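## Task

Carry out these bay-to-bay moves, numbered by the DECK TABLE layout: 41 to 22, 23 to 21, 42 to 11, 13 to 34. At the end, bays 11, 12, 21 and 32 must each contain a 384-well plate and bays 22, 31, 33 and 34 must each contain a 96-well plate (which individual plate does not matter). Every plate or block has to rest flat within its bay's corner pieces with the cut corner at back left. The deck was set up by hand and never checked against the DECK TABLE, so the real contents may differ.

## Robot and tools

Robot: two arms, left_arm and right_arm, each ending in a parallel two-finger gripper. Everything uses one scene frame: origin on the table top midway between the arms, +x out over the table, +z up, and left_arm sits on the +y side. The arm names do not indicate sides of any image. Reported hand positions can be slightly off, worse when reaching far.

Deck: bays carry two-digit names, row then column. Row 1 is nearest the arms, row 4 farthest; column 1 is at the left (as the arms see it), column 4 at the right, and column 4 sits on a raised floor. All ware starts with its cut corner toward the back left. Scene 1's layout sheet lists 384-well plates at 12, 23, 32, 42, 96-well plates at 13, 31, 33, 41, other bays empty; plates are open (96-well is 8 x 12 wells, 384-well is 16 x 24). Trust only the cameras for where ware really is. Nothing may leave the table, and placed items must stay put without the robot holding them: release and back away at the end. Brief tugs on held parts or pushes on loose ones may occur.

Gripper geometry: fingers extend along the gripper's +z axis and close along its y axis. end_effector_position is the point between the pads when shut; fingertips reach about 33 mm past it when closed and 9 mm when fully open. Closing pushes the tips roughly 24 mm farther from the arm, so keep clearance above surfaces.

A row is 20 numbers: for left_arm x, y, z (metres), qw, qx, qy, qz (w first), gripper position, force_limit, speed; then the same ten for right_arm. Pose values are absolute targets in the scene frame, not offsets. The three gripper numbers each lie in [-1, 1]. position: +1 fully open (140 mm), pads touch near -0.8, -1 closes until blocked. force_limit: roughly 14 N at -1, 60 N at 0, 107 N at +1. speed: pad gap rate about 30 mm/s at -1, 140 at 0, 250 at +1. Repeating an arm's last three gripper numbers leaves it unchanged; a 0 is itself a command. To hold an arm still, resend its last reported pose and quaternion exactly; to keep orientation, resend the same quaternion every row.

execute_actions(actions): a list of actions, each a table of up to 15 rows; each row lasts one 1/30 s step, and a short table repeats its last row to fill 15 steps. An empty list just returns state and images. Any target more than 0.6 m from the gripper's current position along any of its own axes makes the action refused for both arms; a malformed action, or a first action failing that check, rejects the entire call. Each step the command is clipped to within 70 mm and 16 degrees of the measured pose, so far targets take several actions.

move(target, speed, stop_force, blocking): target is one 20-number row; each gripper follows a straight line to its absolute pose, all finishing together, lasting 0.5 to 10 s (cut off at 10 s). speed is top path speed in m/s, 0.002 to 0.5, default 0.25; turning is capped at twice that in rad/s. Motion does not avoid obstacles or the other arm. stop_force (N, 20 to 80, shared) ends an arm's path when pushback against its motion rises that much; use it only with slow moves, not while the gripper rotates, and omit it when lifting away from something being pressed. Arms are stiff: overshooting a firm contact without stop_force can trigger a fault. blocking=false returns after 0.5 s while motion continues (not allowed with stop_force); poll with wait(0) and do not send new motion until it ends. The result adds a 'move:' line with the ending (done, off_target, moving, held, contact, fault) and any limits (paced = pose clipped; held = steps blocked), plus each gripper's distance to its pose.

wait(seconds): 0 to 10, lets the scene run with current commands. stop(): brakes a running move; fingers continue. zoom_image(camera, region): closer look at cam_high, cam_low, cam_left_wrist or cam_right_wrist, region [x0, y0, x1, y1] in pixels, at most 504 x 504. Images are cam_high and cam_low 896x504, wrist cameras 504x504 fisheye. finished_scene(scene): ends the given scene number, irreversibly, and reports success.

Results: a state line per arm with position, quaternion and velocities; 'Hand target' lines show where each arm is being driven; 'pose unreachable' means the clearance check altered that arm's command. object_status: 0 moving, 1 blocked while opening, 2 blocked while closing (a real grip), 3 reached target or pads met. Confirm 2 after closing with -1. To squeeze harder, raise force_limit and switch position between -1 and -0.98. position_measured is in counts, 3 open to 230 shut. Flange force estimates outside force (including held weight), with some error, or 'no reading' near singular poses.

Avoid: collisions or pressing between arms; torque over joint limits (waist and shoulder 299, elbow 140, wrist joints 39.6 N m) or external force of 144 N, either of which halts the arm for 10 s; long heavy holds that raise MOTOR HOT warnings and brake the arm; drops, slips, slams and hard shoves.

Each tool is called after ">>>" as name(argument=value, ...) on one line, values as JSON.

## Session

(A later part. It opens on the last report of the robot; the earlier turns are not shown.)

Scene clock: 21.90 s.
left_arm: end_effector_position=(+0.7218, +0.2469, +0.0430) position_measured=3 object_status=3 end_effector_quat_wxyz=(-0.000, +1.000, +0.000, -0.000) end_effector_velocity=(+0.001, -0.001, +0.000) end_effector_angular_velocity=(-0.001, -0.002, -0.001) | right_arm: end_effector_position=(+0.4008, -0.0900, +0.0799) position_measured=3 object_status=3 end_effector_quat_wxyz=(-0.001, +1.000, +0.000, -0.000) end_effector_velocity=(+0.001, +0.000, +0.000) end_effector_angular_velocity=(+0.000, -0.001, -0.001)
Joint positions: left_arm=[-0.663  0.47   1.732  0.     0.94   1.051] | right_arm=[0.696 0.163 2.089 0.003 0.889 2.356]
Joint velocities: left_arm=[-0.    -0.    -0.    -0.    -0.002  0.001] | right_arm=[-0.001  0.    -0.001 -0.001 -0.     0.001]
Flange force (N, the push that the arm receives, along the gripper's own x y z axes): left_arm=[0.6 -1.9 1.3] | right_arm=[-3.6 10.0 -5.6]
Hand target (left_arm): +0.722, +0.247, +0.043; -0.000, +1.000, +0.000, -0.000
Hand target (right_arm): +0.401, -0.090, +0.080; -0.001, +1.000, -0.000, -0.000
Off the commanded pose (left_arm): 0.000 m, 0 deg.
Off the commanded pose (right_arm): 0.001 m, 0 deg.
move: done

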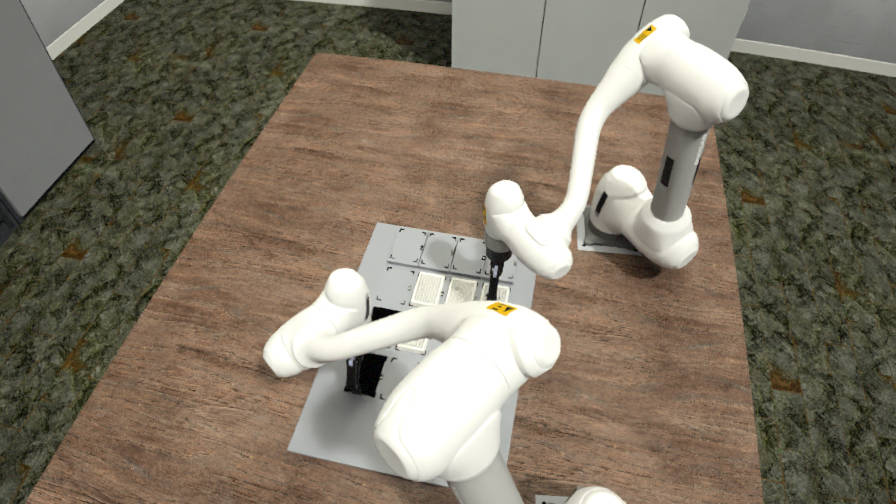

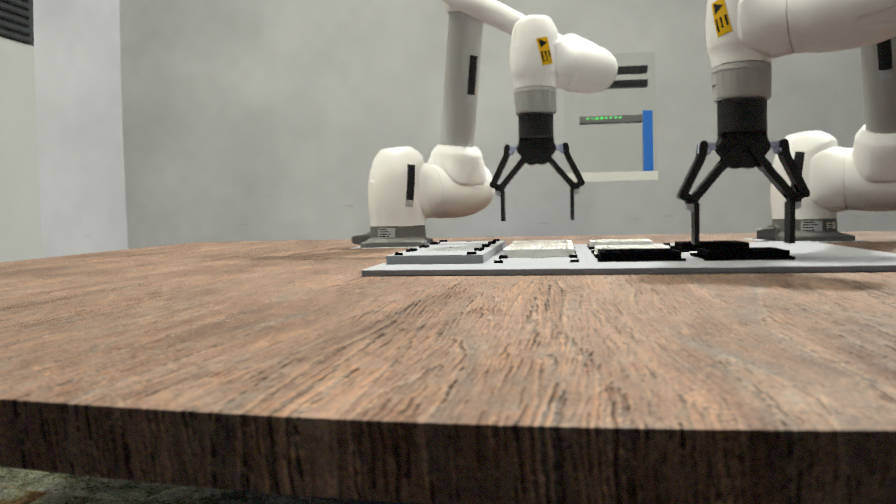

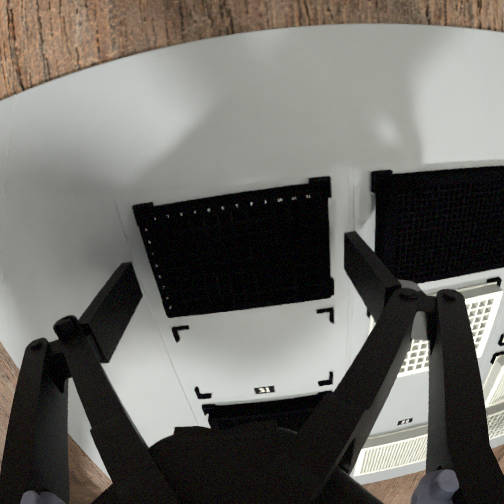

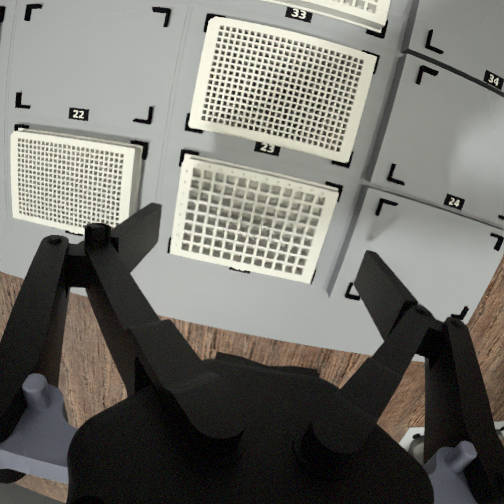

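>>> move(target=[0.7218,0.2468,0.031,0,1,0,0,1,-0.3,0,0.4014,-0.082,0.047,0,1,0,0,1,0,0], speed=0.1)

>>> move(target=[0.7218,0.2468,0.031,0,1,0,0,-1,-0.3,-0.5,0.4014,-0.082,0.047,0,1,0,0,1,0,0])

>>> zoom_image(camera="cam_right_wrist", region=[110, 130, 420, 340])

Scene clock: 23.07 s.
left_arm: end_effector_position=(+0.7218, +0.2468, +0.0310) position_measured=3 object_status=3 end_effector_quat_wxyz=(+0.000, +1.000, -0.000, -0.000) end_effector_velocity=(-0.000, +0.001, +0.000) end_effector_angular_velocity=(+0.000, +0.002, +0.002) | right_arm: end_effector_position=(+0.4014, -0.0820, +0.0470) position_measured=3 object_status=3 end_effector_quat_wxyz=(-0.000, +1.000, -0.000, -0.000) end_effector_velocity=(-0.001, -0.001, -0.001) end_effector_angular_velocity=(-0.002, +0.002, -0.000)
Joint positions: left_arm=[-0.663  0.482  1.74  -0.     0.92   1.051] | right_arm=[0.707 0.212 2.104 0.    0.826 2.369]
Joint velocities: left_arm=[ 0.001 -0.     0.    -0.001  0.002 -0.   ] | right_arm=[0.    0.001 0.001 0.    0.    0.   ]
Flange force (N, the push that the arm receives, along the gripper's own x y z axes): left_arm=[-0.1 -0.9 -0.6] | right_arm=[-4.8 9.4 -5.6]
Hand target (left_arm): +0.722, +0.247, +0.031; +0.000, +1.000, -0.000, -0.000
Hand target (right_arm): +0.401, -0.082, +0.047; -0.000, +1.000, -0.000, -0.000
Off the commanded pose (left_arm): 0.000 m, 0 deg.
Off the commanded pose (right_arm): 0.000 m, 0 deg.
move: done

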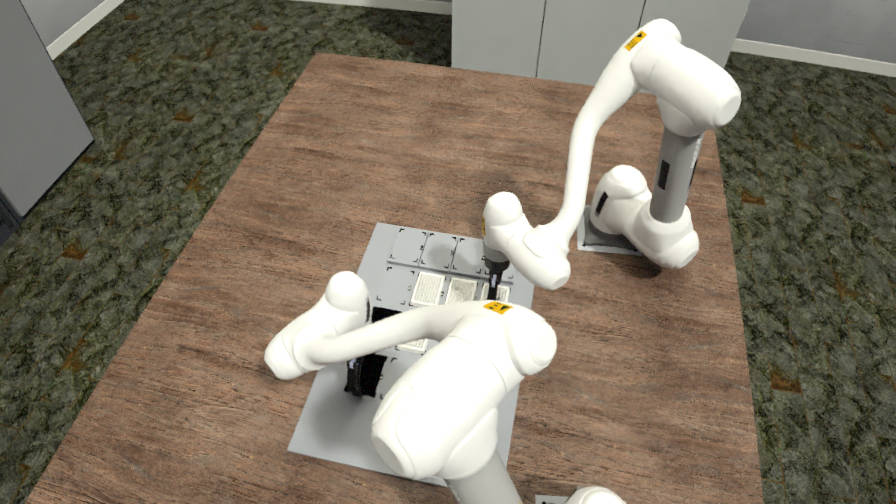

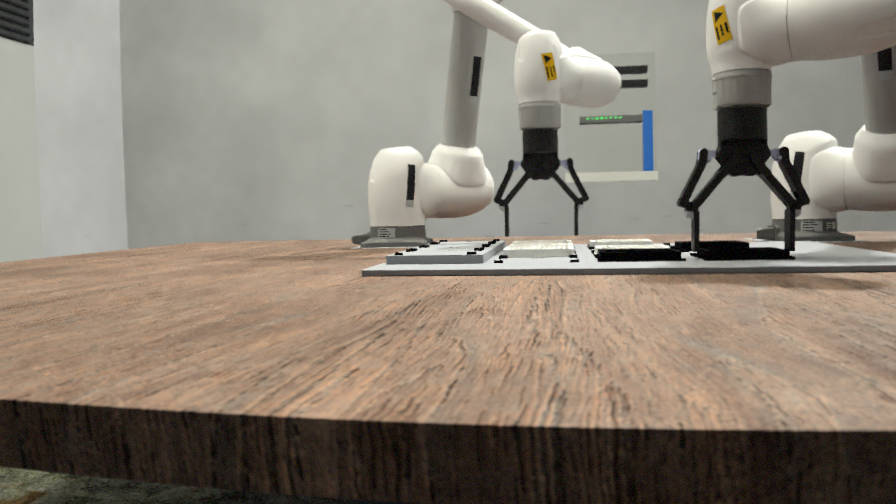

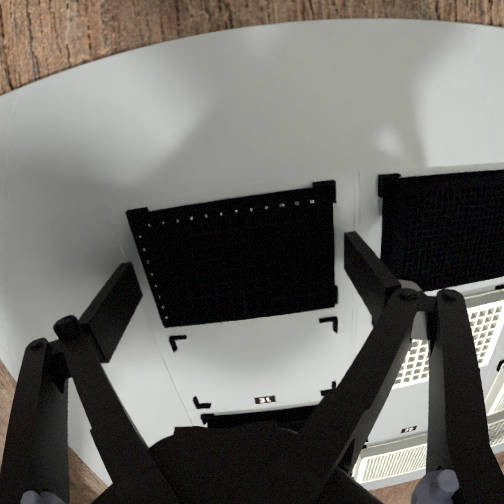

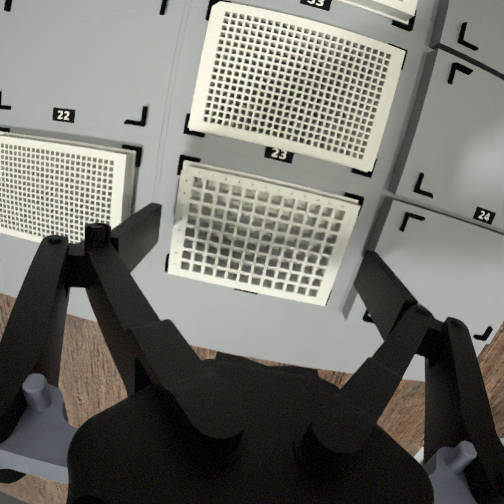

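Scene clock: 23.77 s.
left_arm: end_effector_position=(+0.7219, +0.2468, +0.0311) position_measured=37 object_status=2 end_effector_quat_wxyz=(+0.000, +1.000, -0.000, +0.000) end_effector_velocity=(+0.000, -0.000, +0.001) end_effector_angular_velocity=(-0.000, -0.002, -0.002) | right_arm: end_effector_position=(+0.4014, -0.0820, +0.0470) position_measured=3 object_status=3 end_effector_quat_wxyz=(+0.000, +1.000, +0.000, -0.000) end_effector_velocity=(-0.001, -0.001, -0.001) end_effector_angular_velocity=(-0.001, +0.001, -0.000)
Joint positions: left_arm=[-0.663  0.482  1.739 -0.     0.92   1.051] | right_arm=[ 0.707  0.212  2.104 -0.     0.826  2.369]
Joint velocities: left_arm=[-0.    -0.001  0.     0.001 -0.001  0.001] | right_arm=[-0.    -0.     0.002 -0.     0.     0.   ]
Flange force (N, the push that the arm receives, along the gripper's own x y z axes): left_arm=[-8.1 10.1 -65.6] | right_arm=[-3.0 8.7 -6.6]
Hand target (left_arm): +0.722, +0.247, +0.031; +0.000, +1.000, -0.000, -0.000
Hand target (right_arm): +0.401, -0.082, +0.047; -0.000, +1.000, +0.000, -0.000
Off the commanded pose (left_arm): 0.000 m, 0 deg.
Off the commanded pose (right_arm): 0.000 m, 0 deg.
move: done

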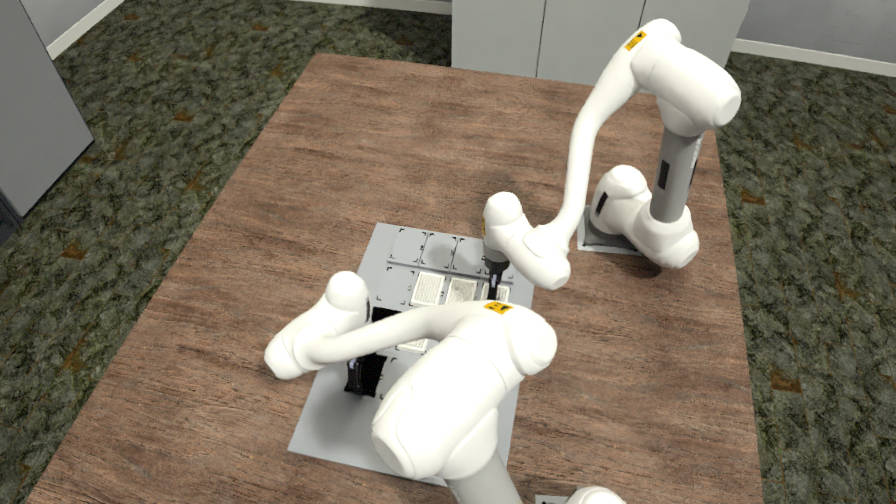

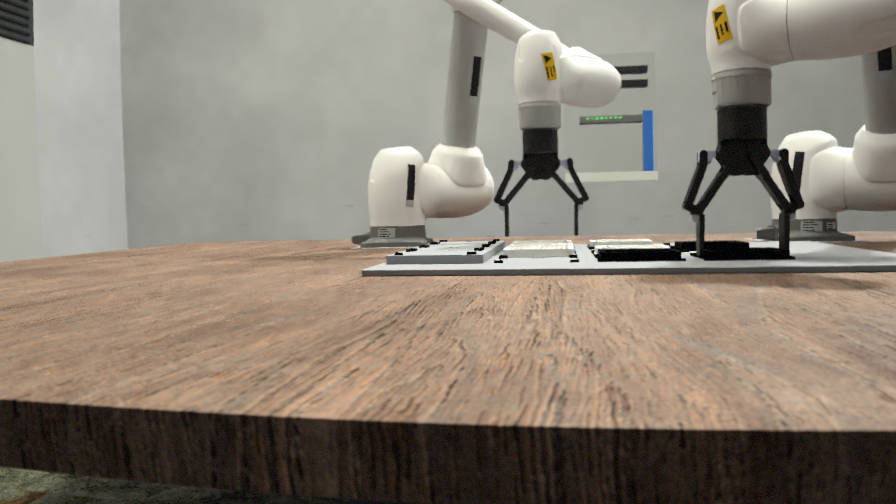

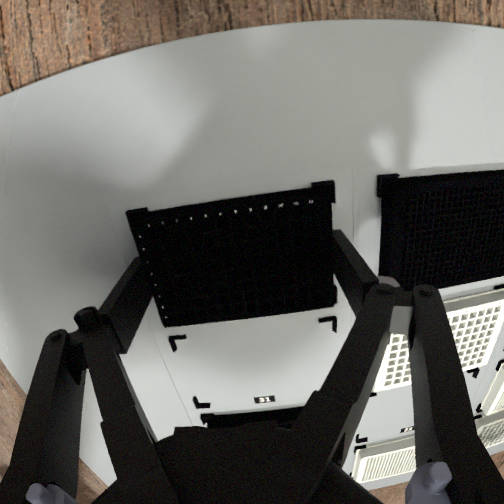

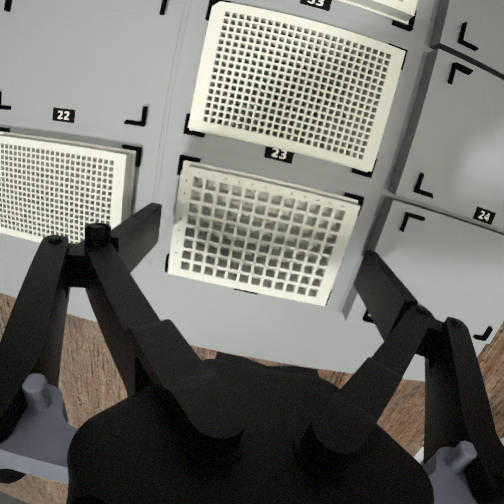

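Region (110, 130, 420, 340) of cam_right_wrist's 504x504 image, scaled by 1.626, with more detail than that image has; it fills the top 341 rows of this view, and the rest is white.

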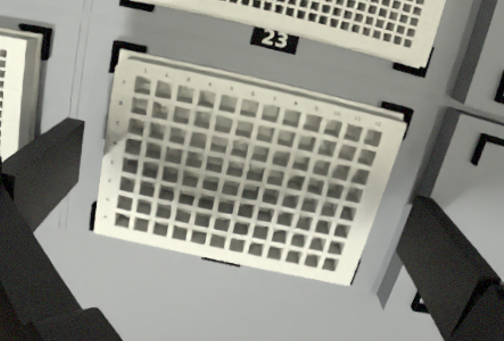

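>>> move(target=[0.7218,0.2468,0.043,0,1,0,0,-1,-0.3,-0.5,0.4014,-0.080,0.037,0,1,0,0,1,0,0], speed=0.03)

>>> zoom_image(camera="cam_right_wrist", region=[110, 130, 420, 340])

>>> zoom_image(camera="cam_low", region=[480, 200, 820, 290])

Scene clock: 24.87 s.
left_arm: end_effector_position=(+0.7218, +0.2468, +0.0430) position_measured=38 object_status=2 end_effector_quat_wxyz=(-0.000, +1.000, +0.000, +0.000) end_effector_velocity=(-0.001, -0.002, -0.001) end_effector_angular_velocity=(+0.000, +0.001, -0.001) | right_arm: end_effector_position=(+0.4014, -0.0800, +0.0370) position_measured=3 object_status=3 end_effector_quat_wxyz=(+0.000, +1.000, +0.000, -0.000) end_effector_velocity=(-0.000, -0.000, -0.000) end_effector_angular_velocity=(-0.001, +0.001, -0.000)
Joint positions: left_arm=[-0.663  0.47   1.732  0.     0.94   1.051] | right_arm=[0.71  0.227 2.108 0.    0.806 2.372]
Joint velocities: left_arm=[-0.003  0.001 -0.    -0.    -0.    -0.001] | right_arm=[-0.     0.     0.001  0.     0.    -0.   ]
Flange force (N, the push that the arm receives, along the gripper's own x y z axes): left_arm=[0.2 2.7 -0.3] | right_arm=[1.5 8.6 -3.0]
Hand target (left_arm): +0.722, +0.247, +0.043; -0.000, +1.000, +0.000, +0.000
Hand target (right_arm): +0.401, -0.080, +0.037; -0.000, +1.000, -0.000, -0.000
Off the commanded pose (left_arm): 0.000 m, 0 deg.
Off the commanded pose (right_arm): 0.000 m, 0 deg.
move: done

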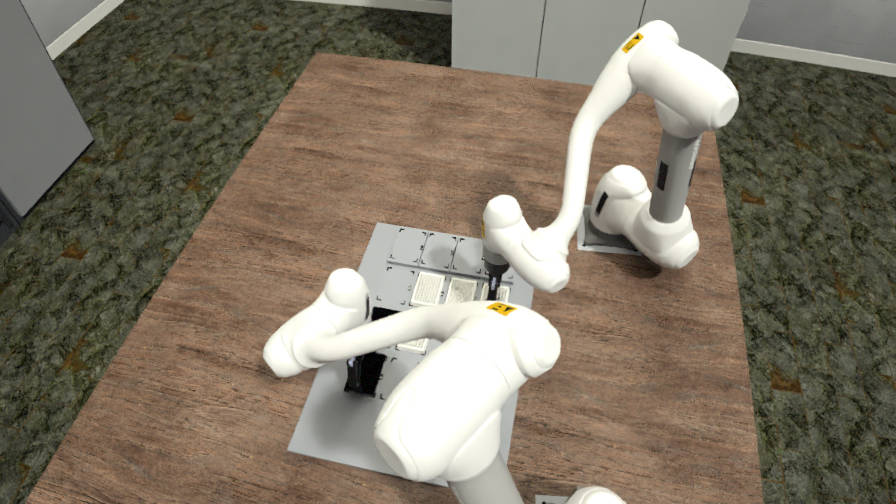

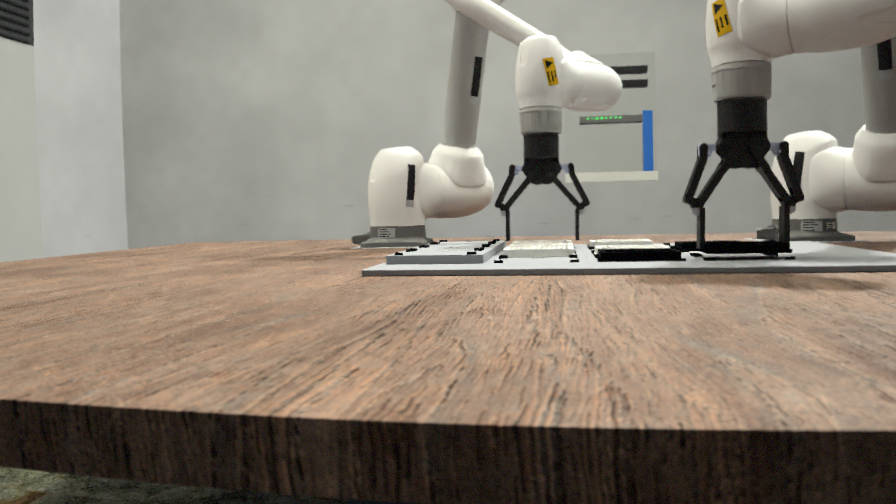

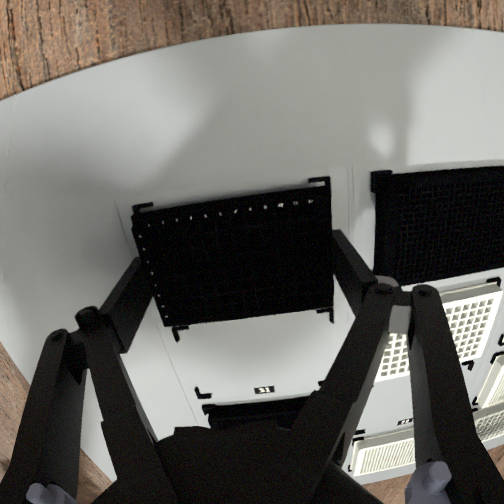

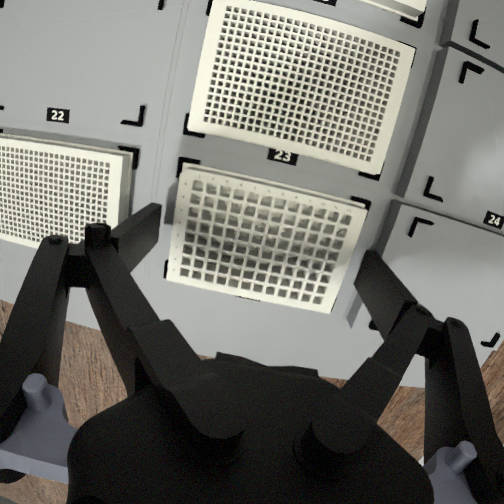

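Region (110, 130, 420, 340) of cam_right_wrist's 504x504 image, scaled by 1.626, with more detail than that image has; it fills the top 341 rows of this view, and the rest is white.

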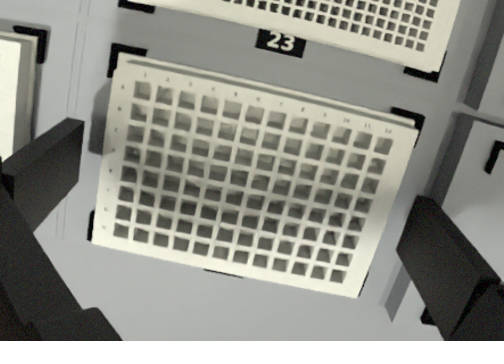

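Region (480, 200, 820, 290) of cam_low's 896x504 image, scaled by 1.482, with more detail than that image has; it fills the top 133 rows of this view, and the rest is white.

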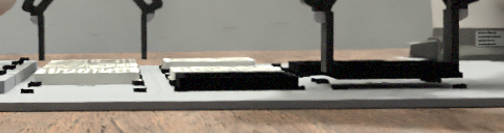

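>>> move(target=[0.615,0.2468,0.043,0,1,0,0,-1,-0.3,-0.5,0.4014,-0.0795,0.039,0,1,0,0,0.92,-0.3,-0.5], speed=0.2)

>>> zoom_image(camera="cam_left_wrist", region=[100, 130, 400, 230])

>>> zoom_image(camera="cam_right_wrist", region=[110, 130, 420, 340])

Scene clock: 26.17 s.
left_arm: end_effector_position=(+0.6150, +0.2467, +0.0430) position_measured=38 object_status=2 end_effector_quat_wxyz=(+0.000, +1.000, -0.000, -0.000) end_effector_velocity=(-0.000, -0.000, -0.000) end_effector_angular_velocity=(-0.001, +0.000, +0.001) | right_arm: end_effector_position=(+0.4014, -0.0795, +0.0390) position_measured=13 object_status=3 end_effector_quat_wxyz=(+0.000, +1.000, +0.000, -0.000) end_effector_velocity=(+0.000, -0.001, -0.001) end_effector_angular_velocity=(-0.001, +0.001, -0.002)
Joint positions: left_arm=[-0.746  0.347  1.923 -0.     0.871  0.968] | right_arm=[ 0.711  0.225  2.106 -0.     0.81   2.372]
Joint velocities: left_arm=[-0.001  0.     0.001 -0.001 -0.001 -0.002] | right_arm=[-0.001  0.001  0.     0.     0.     0.   ]
Flange force (N, the push that the arm receives, along the gripper's own x y z axes): left_arm=[2.4 0.7 1.0] | right_arm=[-0.3 8.0 -3.9]
Hand target (left_arm): +0.615, +0.247, +0.043; +0.000, +1.000, -0.000, +0.000
Hand target (right_arm): +0.401, -0.080, +0.039; -0.000, +1.000, +0.000, -0.000
Off the commanded pose (left_arm): 0.000 m, 0 deg.
Off the commanded pose (right_arm): 0.000 m, 0 deg.
move: done

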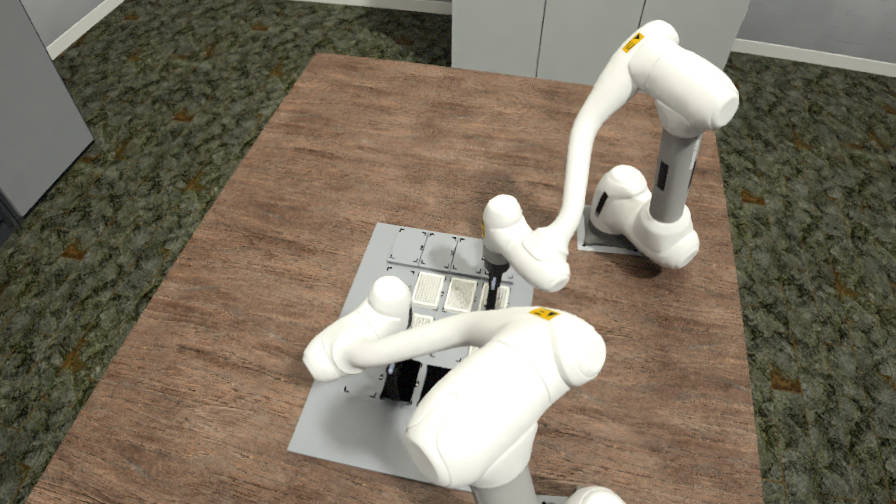

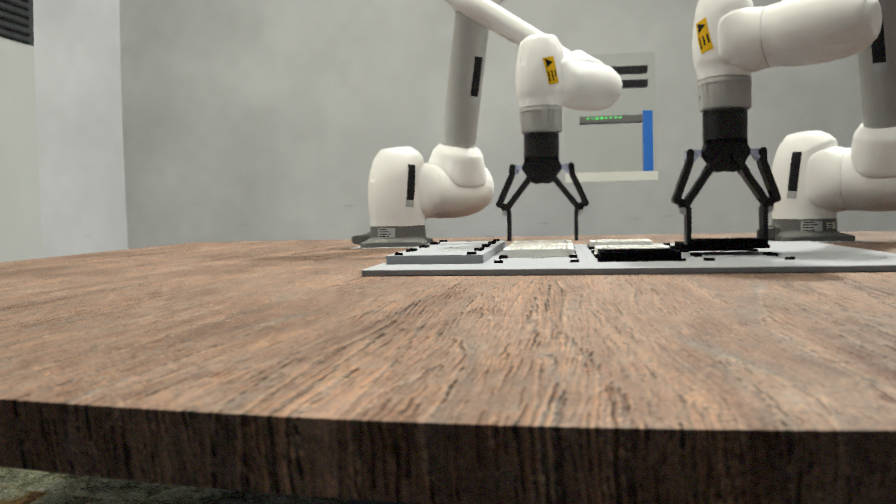

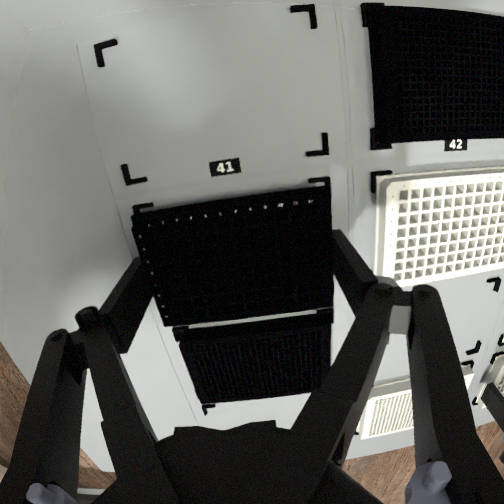

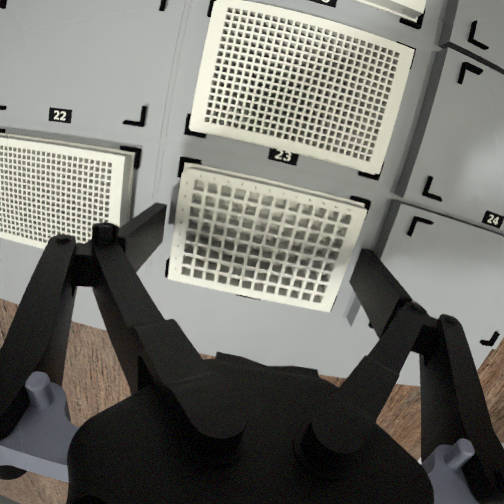

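Region (100, 130, 400, 230) of cam_left_wrist's 504x504 image, scaled by 1.680, with more detail than that image has.

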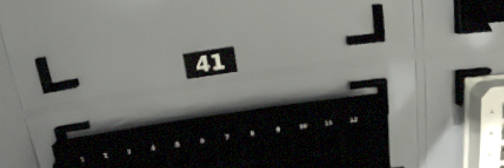

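Region (110, 130, 420, 340) of cam_right_wrist's 504x504 image, scaled by 1.626, with more detail than that image has; it fills the top 341 rows of this view, and the rest is white.

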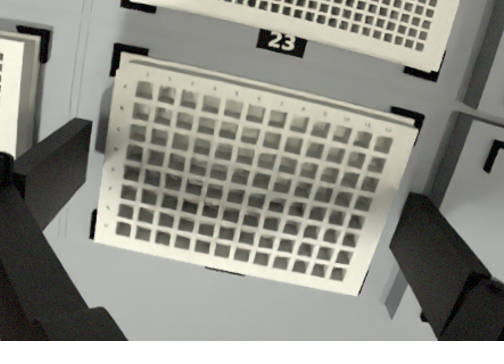

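>>> move(target=[0.615,0.2468,0.029,0,1,0,0,-1,-0.3,-0.5,0.4014,-0.0795,0.018,0,1,0,0,0.92,-0.3,-0.5], speed=0.012, stop_force=20)

>>> zoom_image(camera="cam_right_wrist", region=[110, 130, 420, 340])

Scene clock: 28.30 s.
left_arm: end_effector_position=(+0.6150, +0.2468, +0.0317) position_measured=38 object_status=2 end_effector_quat_wxyz=(+0.000, +1.000, -0.000, -0.000) end_effector_velocity=(+0.000, +0.000, +0.000) end_effector_angular_velocity=(+0.001, +0.001, -0.001) | right_arm: end_effector_position=(+0.4014, -0.0795, +0.0223) position_measured=13 object_status=3 end_effector_quat_wxyz=(+0.000, +1.000, +0.000, -0.000) end_effector_velocity=(-0.000, -0.000, +0.000) end_effector_angular_velocity=(-0.000, +0.000, +0.000)
Joint positions: left_arm=[-0.746  0.36   1.931 -0.     0.851  0.968] | right_arm=[ 0.711  0.247  2.118 -0.     0.777  2.372]
Joint velocities: left_arm=[ 0.     0.    -0.001  0.     0.002  0.001] | right_arm=[ 0.    -0.001  0.    -0.     0.001  0.   ]
Flange force (N, the push that the arm receives, along the gripper's own x y z axes): left_arm=[-4.8 2.2 -32.1] | right_arm=[-5.4 18.4 -45.8]
Hand target (left_arm): +0.615, +0.247, +0.032; +0.000, +1.000, -0.000, +0.000
Hand target (right_arm): +0.401, -0.079, +0.023; -0.000, +1.000, +0.000, +0.000
Off the commanded pose (left_arm): 0.003 m, 0 deg.
Off the commanded pose (right_arm): 0.004 m, 0 deg.
move: contact (left_arm, right_arm)

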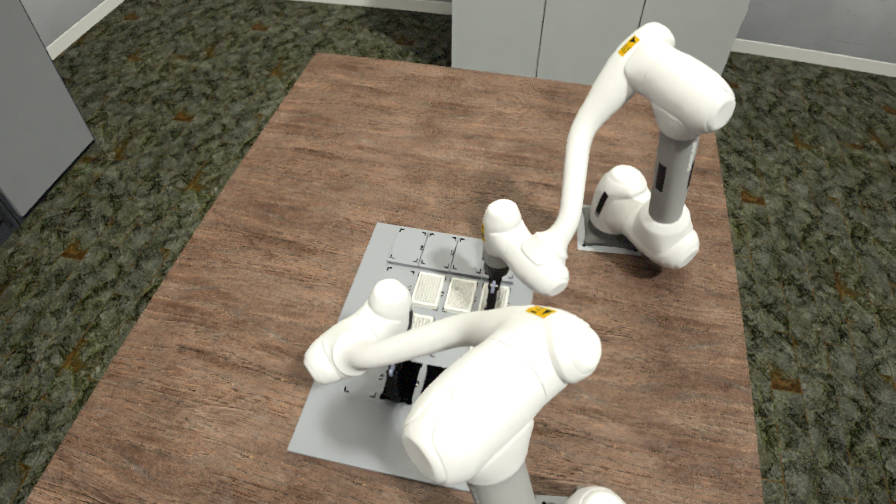

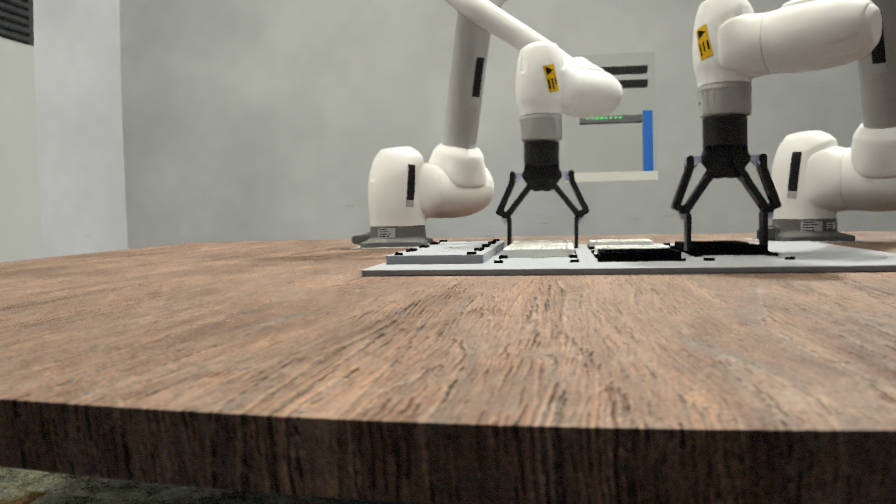

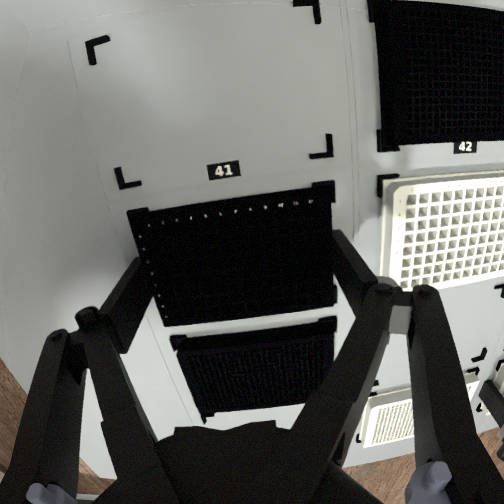

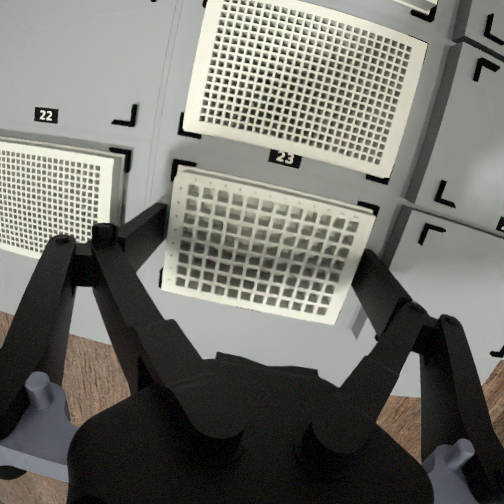

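Region (110, 130, 420, 340) of cam_right_wrist's 504x504 image, scaled by 1.626, with more detail than that image has; it fills the top 341 rows of this view, and the rest is white.

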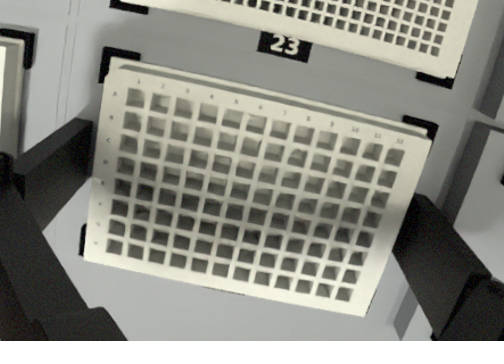

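>>> move(target=[0.615,0.2468,0.032,0,1,0,0,1,-0.3,0,0.4014,-0.0795,0.032,0,1,0,0,0.92,-0.3,-0.5], speed=0.05)

>>> move(target=[0.615,0.2468,0.045,0,1,0,0,1,-0.3,0,0.4014,-0.0795,0.032,0,1,0,0,-1,-0.3,-0.5], speed=0.05)

Scene clock: 29.27 s.
left_arm: end_effector_position=(+0.6150, +0.2468, +0.0320) position_measured=3 object_status=3 end_effector_quat_wxyz=(-0.000, +1.000, -0.000, -0.000) end_effector_velocity=(-0.000, -0.000, +0.000) end_effector_angular_velocity=(+0.000, +0.001, -0.001) | right_arm: end_effector_position=(+0.4014, -0.0795, +0.0320) position_measured=13 object_status=3 end_effector_quat_wxyz=(+0.000, +1.000, -0.000, -0.000) end_effector_velocity=(-0.000, +0.000, +0.000) end_effector_angular_velocity=(+0.000, -0.000, +0.001)
Joint positions: left_arm=[-0.746  0.36   1.93  -0.     0.851  0.968] | right_arm=[ 0.711  0.234  2.111 -0.     0.796  2.372]
Joint velocities: left_arm=[-0.    -0.    -0.    -0.001  0.001  0.001] | right_arm=[ 0.001 -0.     0.     0.     0.     0.   ]
Flange force (N, the push that the arm receives, along the gripper's own x y z axes): left_arm=[-1.4 2.7 -3.6] | right_arm=[-4.4 7.3 -4.7]
Hand target (left_arm): +0.615, +0.247, +0.032; -0.000, +1.000, +0.000, +0.000
Hand target (right_arm): +0.401, -0.080, +0.032; -0.000, +1.000, +0.000, -0.000
Off the commanded pose (left_arm): 0.000 m, 0 deg.
Off the commanded pose (right_arm): 0.000 m, 0 deg.
move: done

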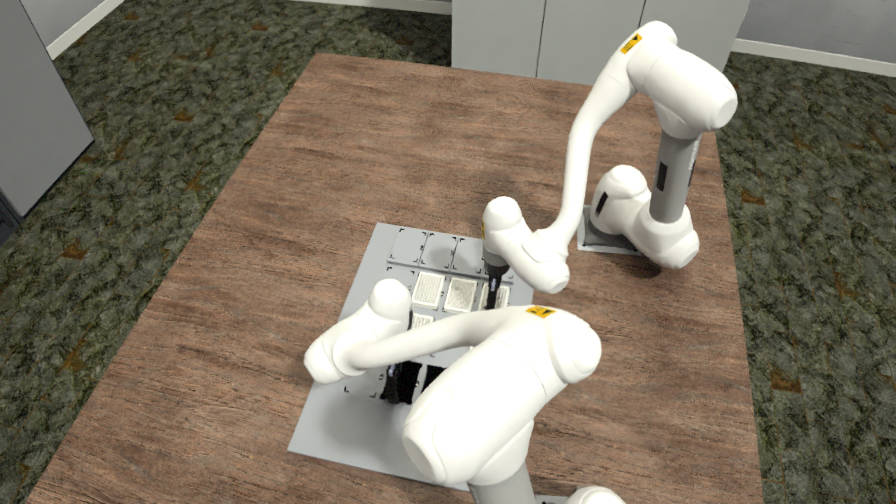

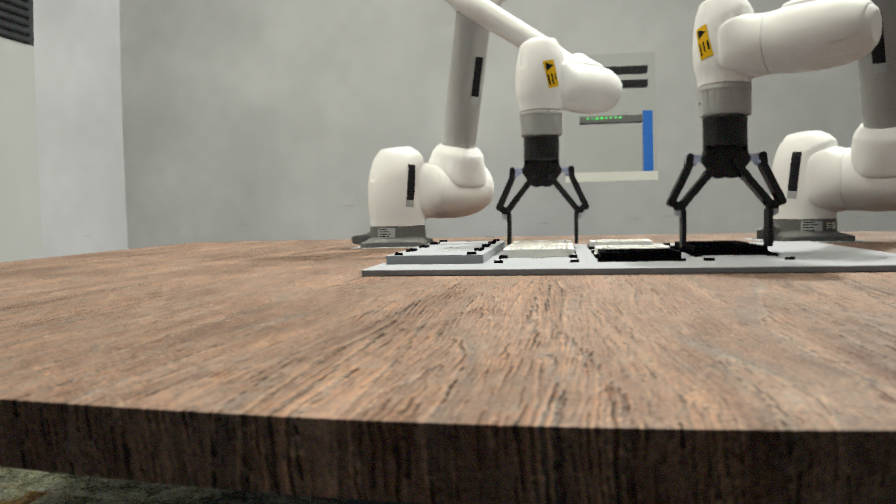

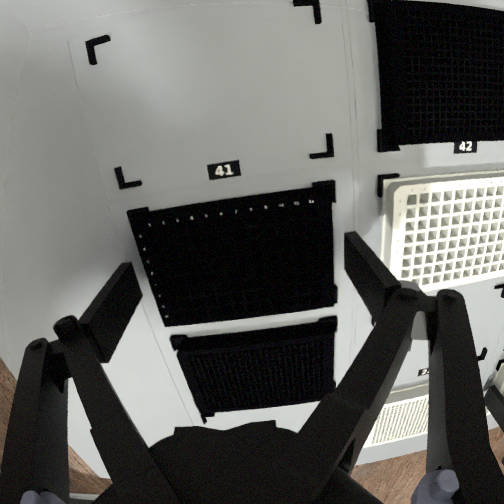

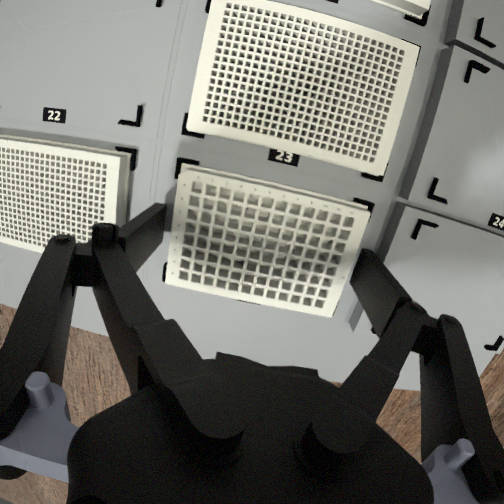

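Scene clock: 29.97 s.
left_arm: end_effector_position=(+0.6150, +0.2468, +0.0450) position_measured=3 object_status=3 end_effector_quat_wxyz=(-0.000, +1.000, +0.000, +0.000) end_effector_velocity=(+0.000, +0.000, +0.000) end_effector_angular_velocity=(-0.001, -0.000, +0.000) | right_arm: end_effector_position=(+0.4015, -0.0794, +0.0321) position_measured=38 object_status=2 end_effector_quat_wxyz=(-0.000, +1.000, +0.000, +0.000) end_effector_velocity=(-0.000, -0.001, -0.001) end_effector_angular_velocity=(-0.001, +0.001, -0.001)
Joint positions: left_arm=[-0.746  0.345  1.922  0.     0.875  0.968] | right_arm=[ 0.711  0.234  2.111 -0.     0.796  2.372]
Joint velocities: left_arm=[ 0.001 -0.001 -0.    -0.    -0.     0.001] | right_arm=[-0.     0.001  0.001  0.001 -0.    -0.   ]
Flange force (N, the push that the arm receives, along the gripper's own x y z axes): left_arm=[3.8 4.0 0.0] | right_arm=[-7.4 24.8 -42.4]
Hand target (left_arm): +0.615, +0.247, +0.045; -0.000, +1.000, +0.000, +0.000
Hand target (right_arm): +0.401, -0.079, +0.032; +0.000, +1.000, -0.000, -0.000
Off the commanded pose (left_arm): 0.000 m, 0 deg.
Off the commanded pose (right_arm): 0.000 m, 0 deg.
move: done

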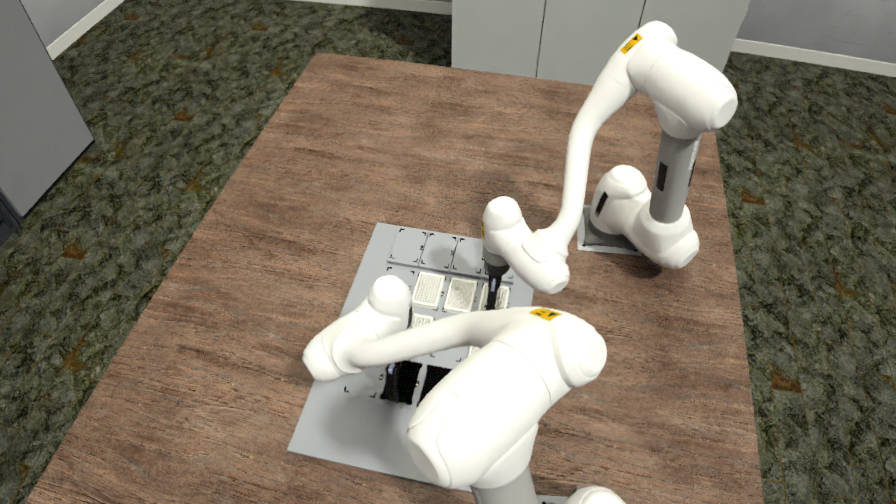

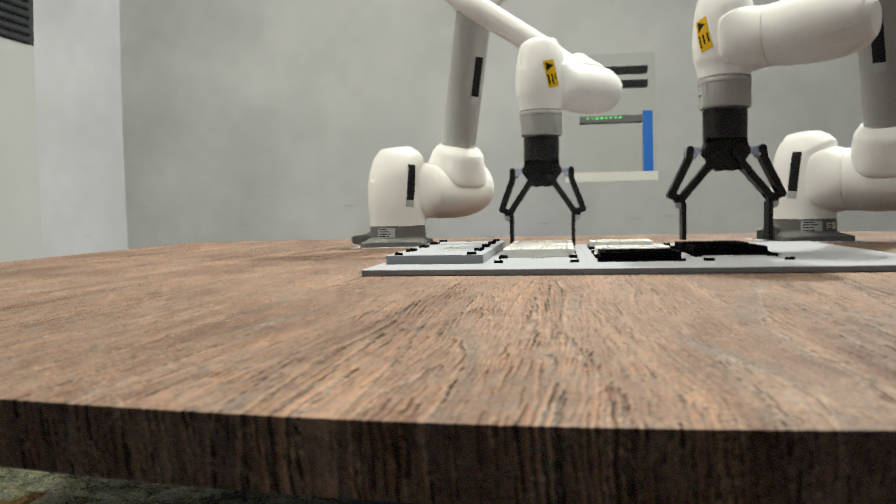

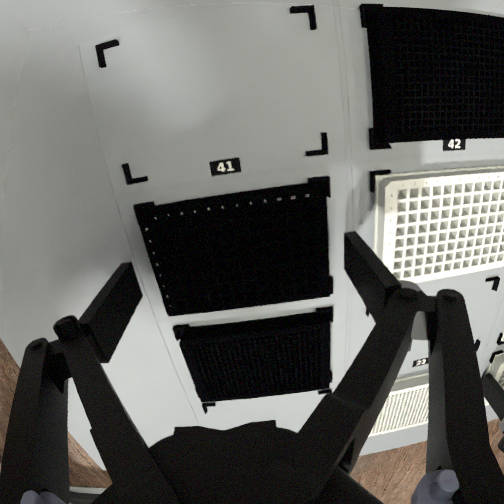

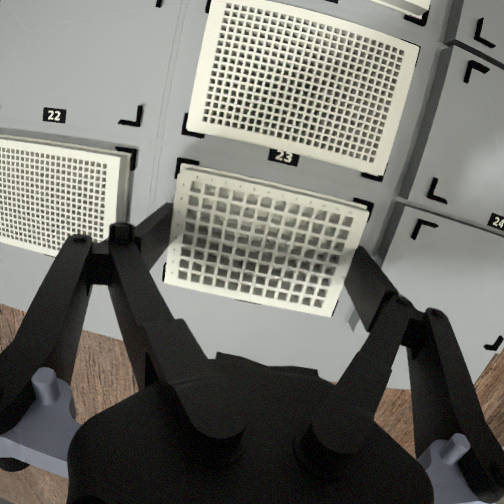

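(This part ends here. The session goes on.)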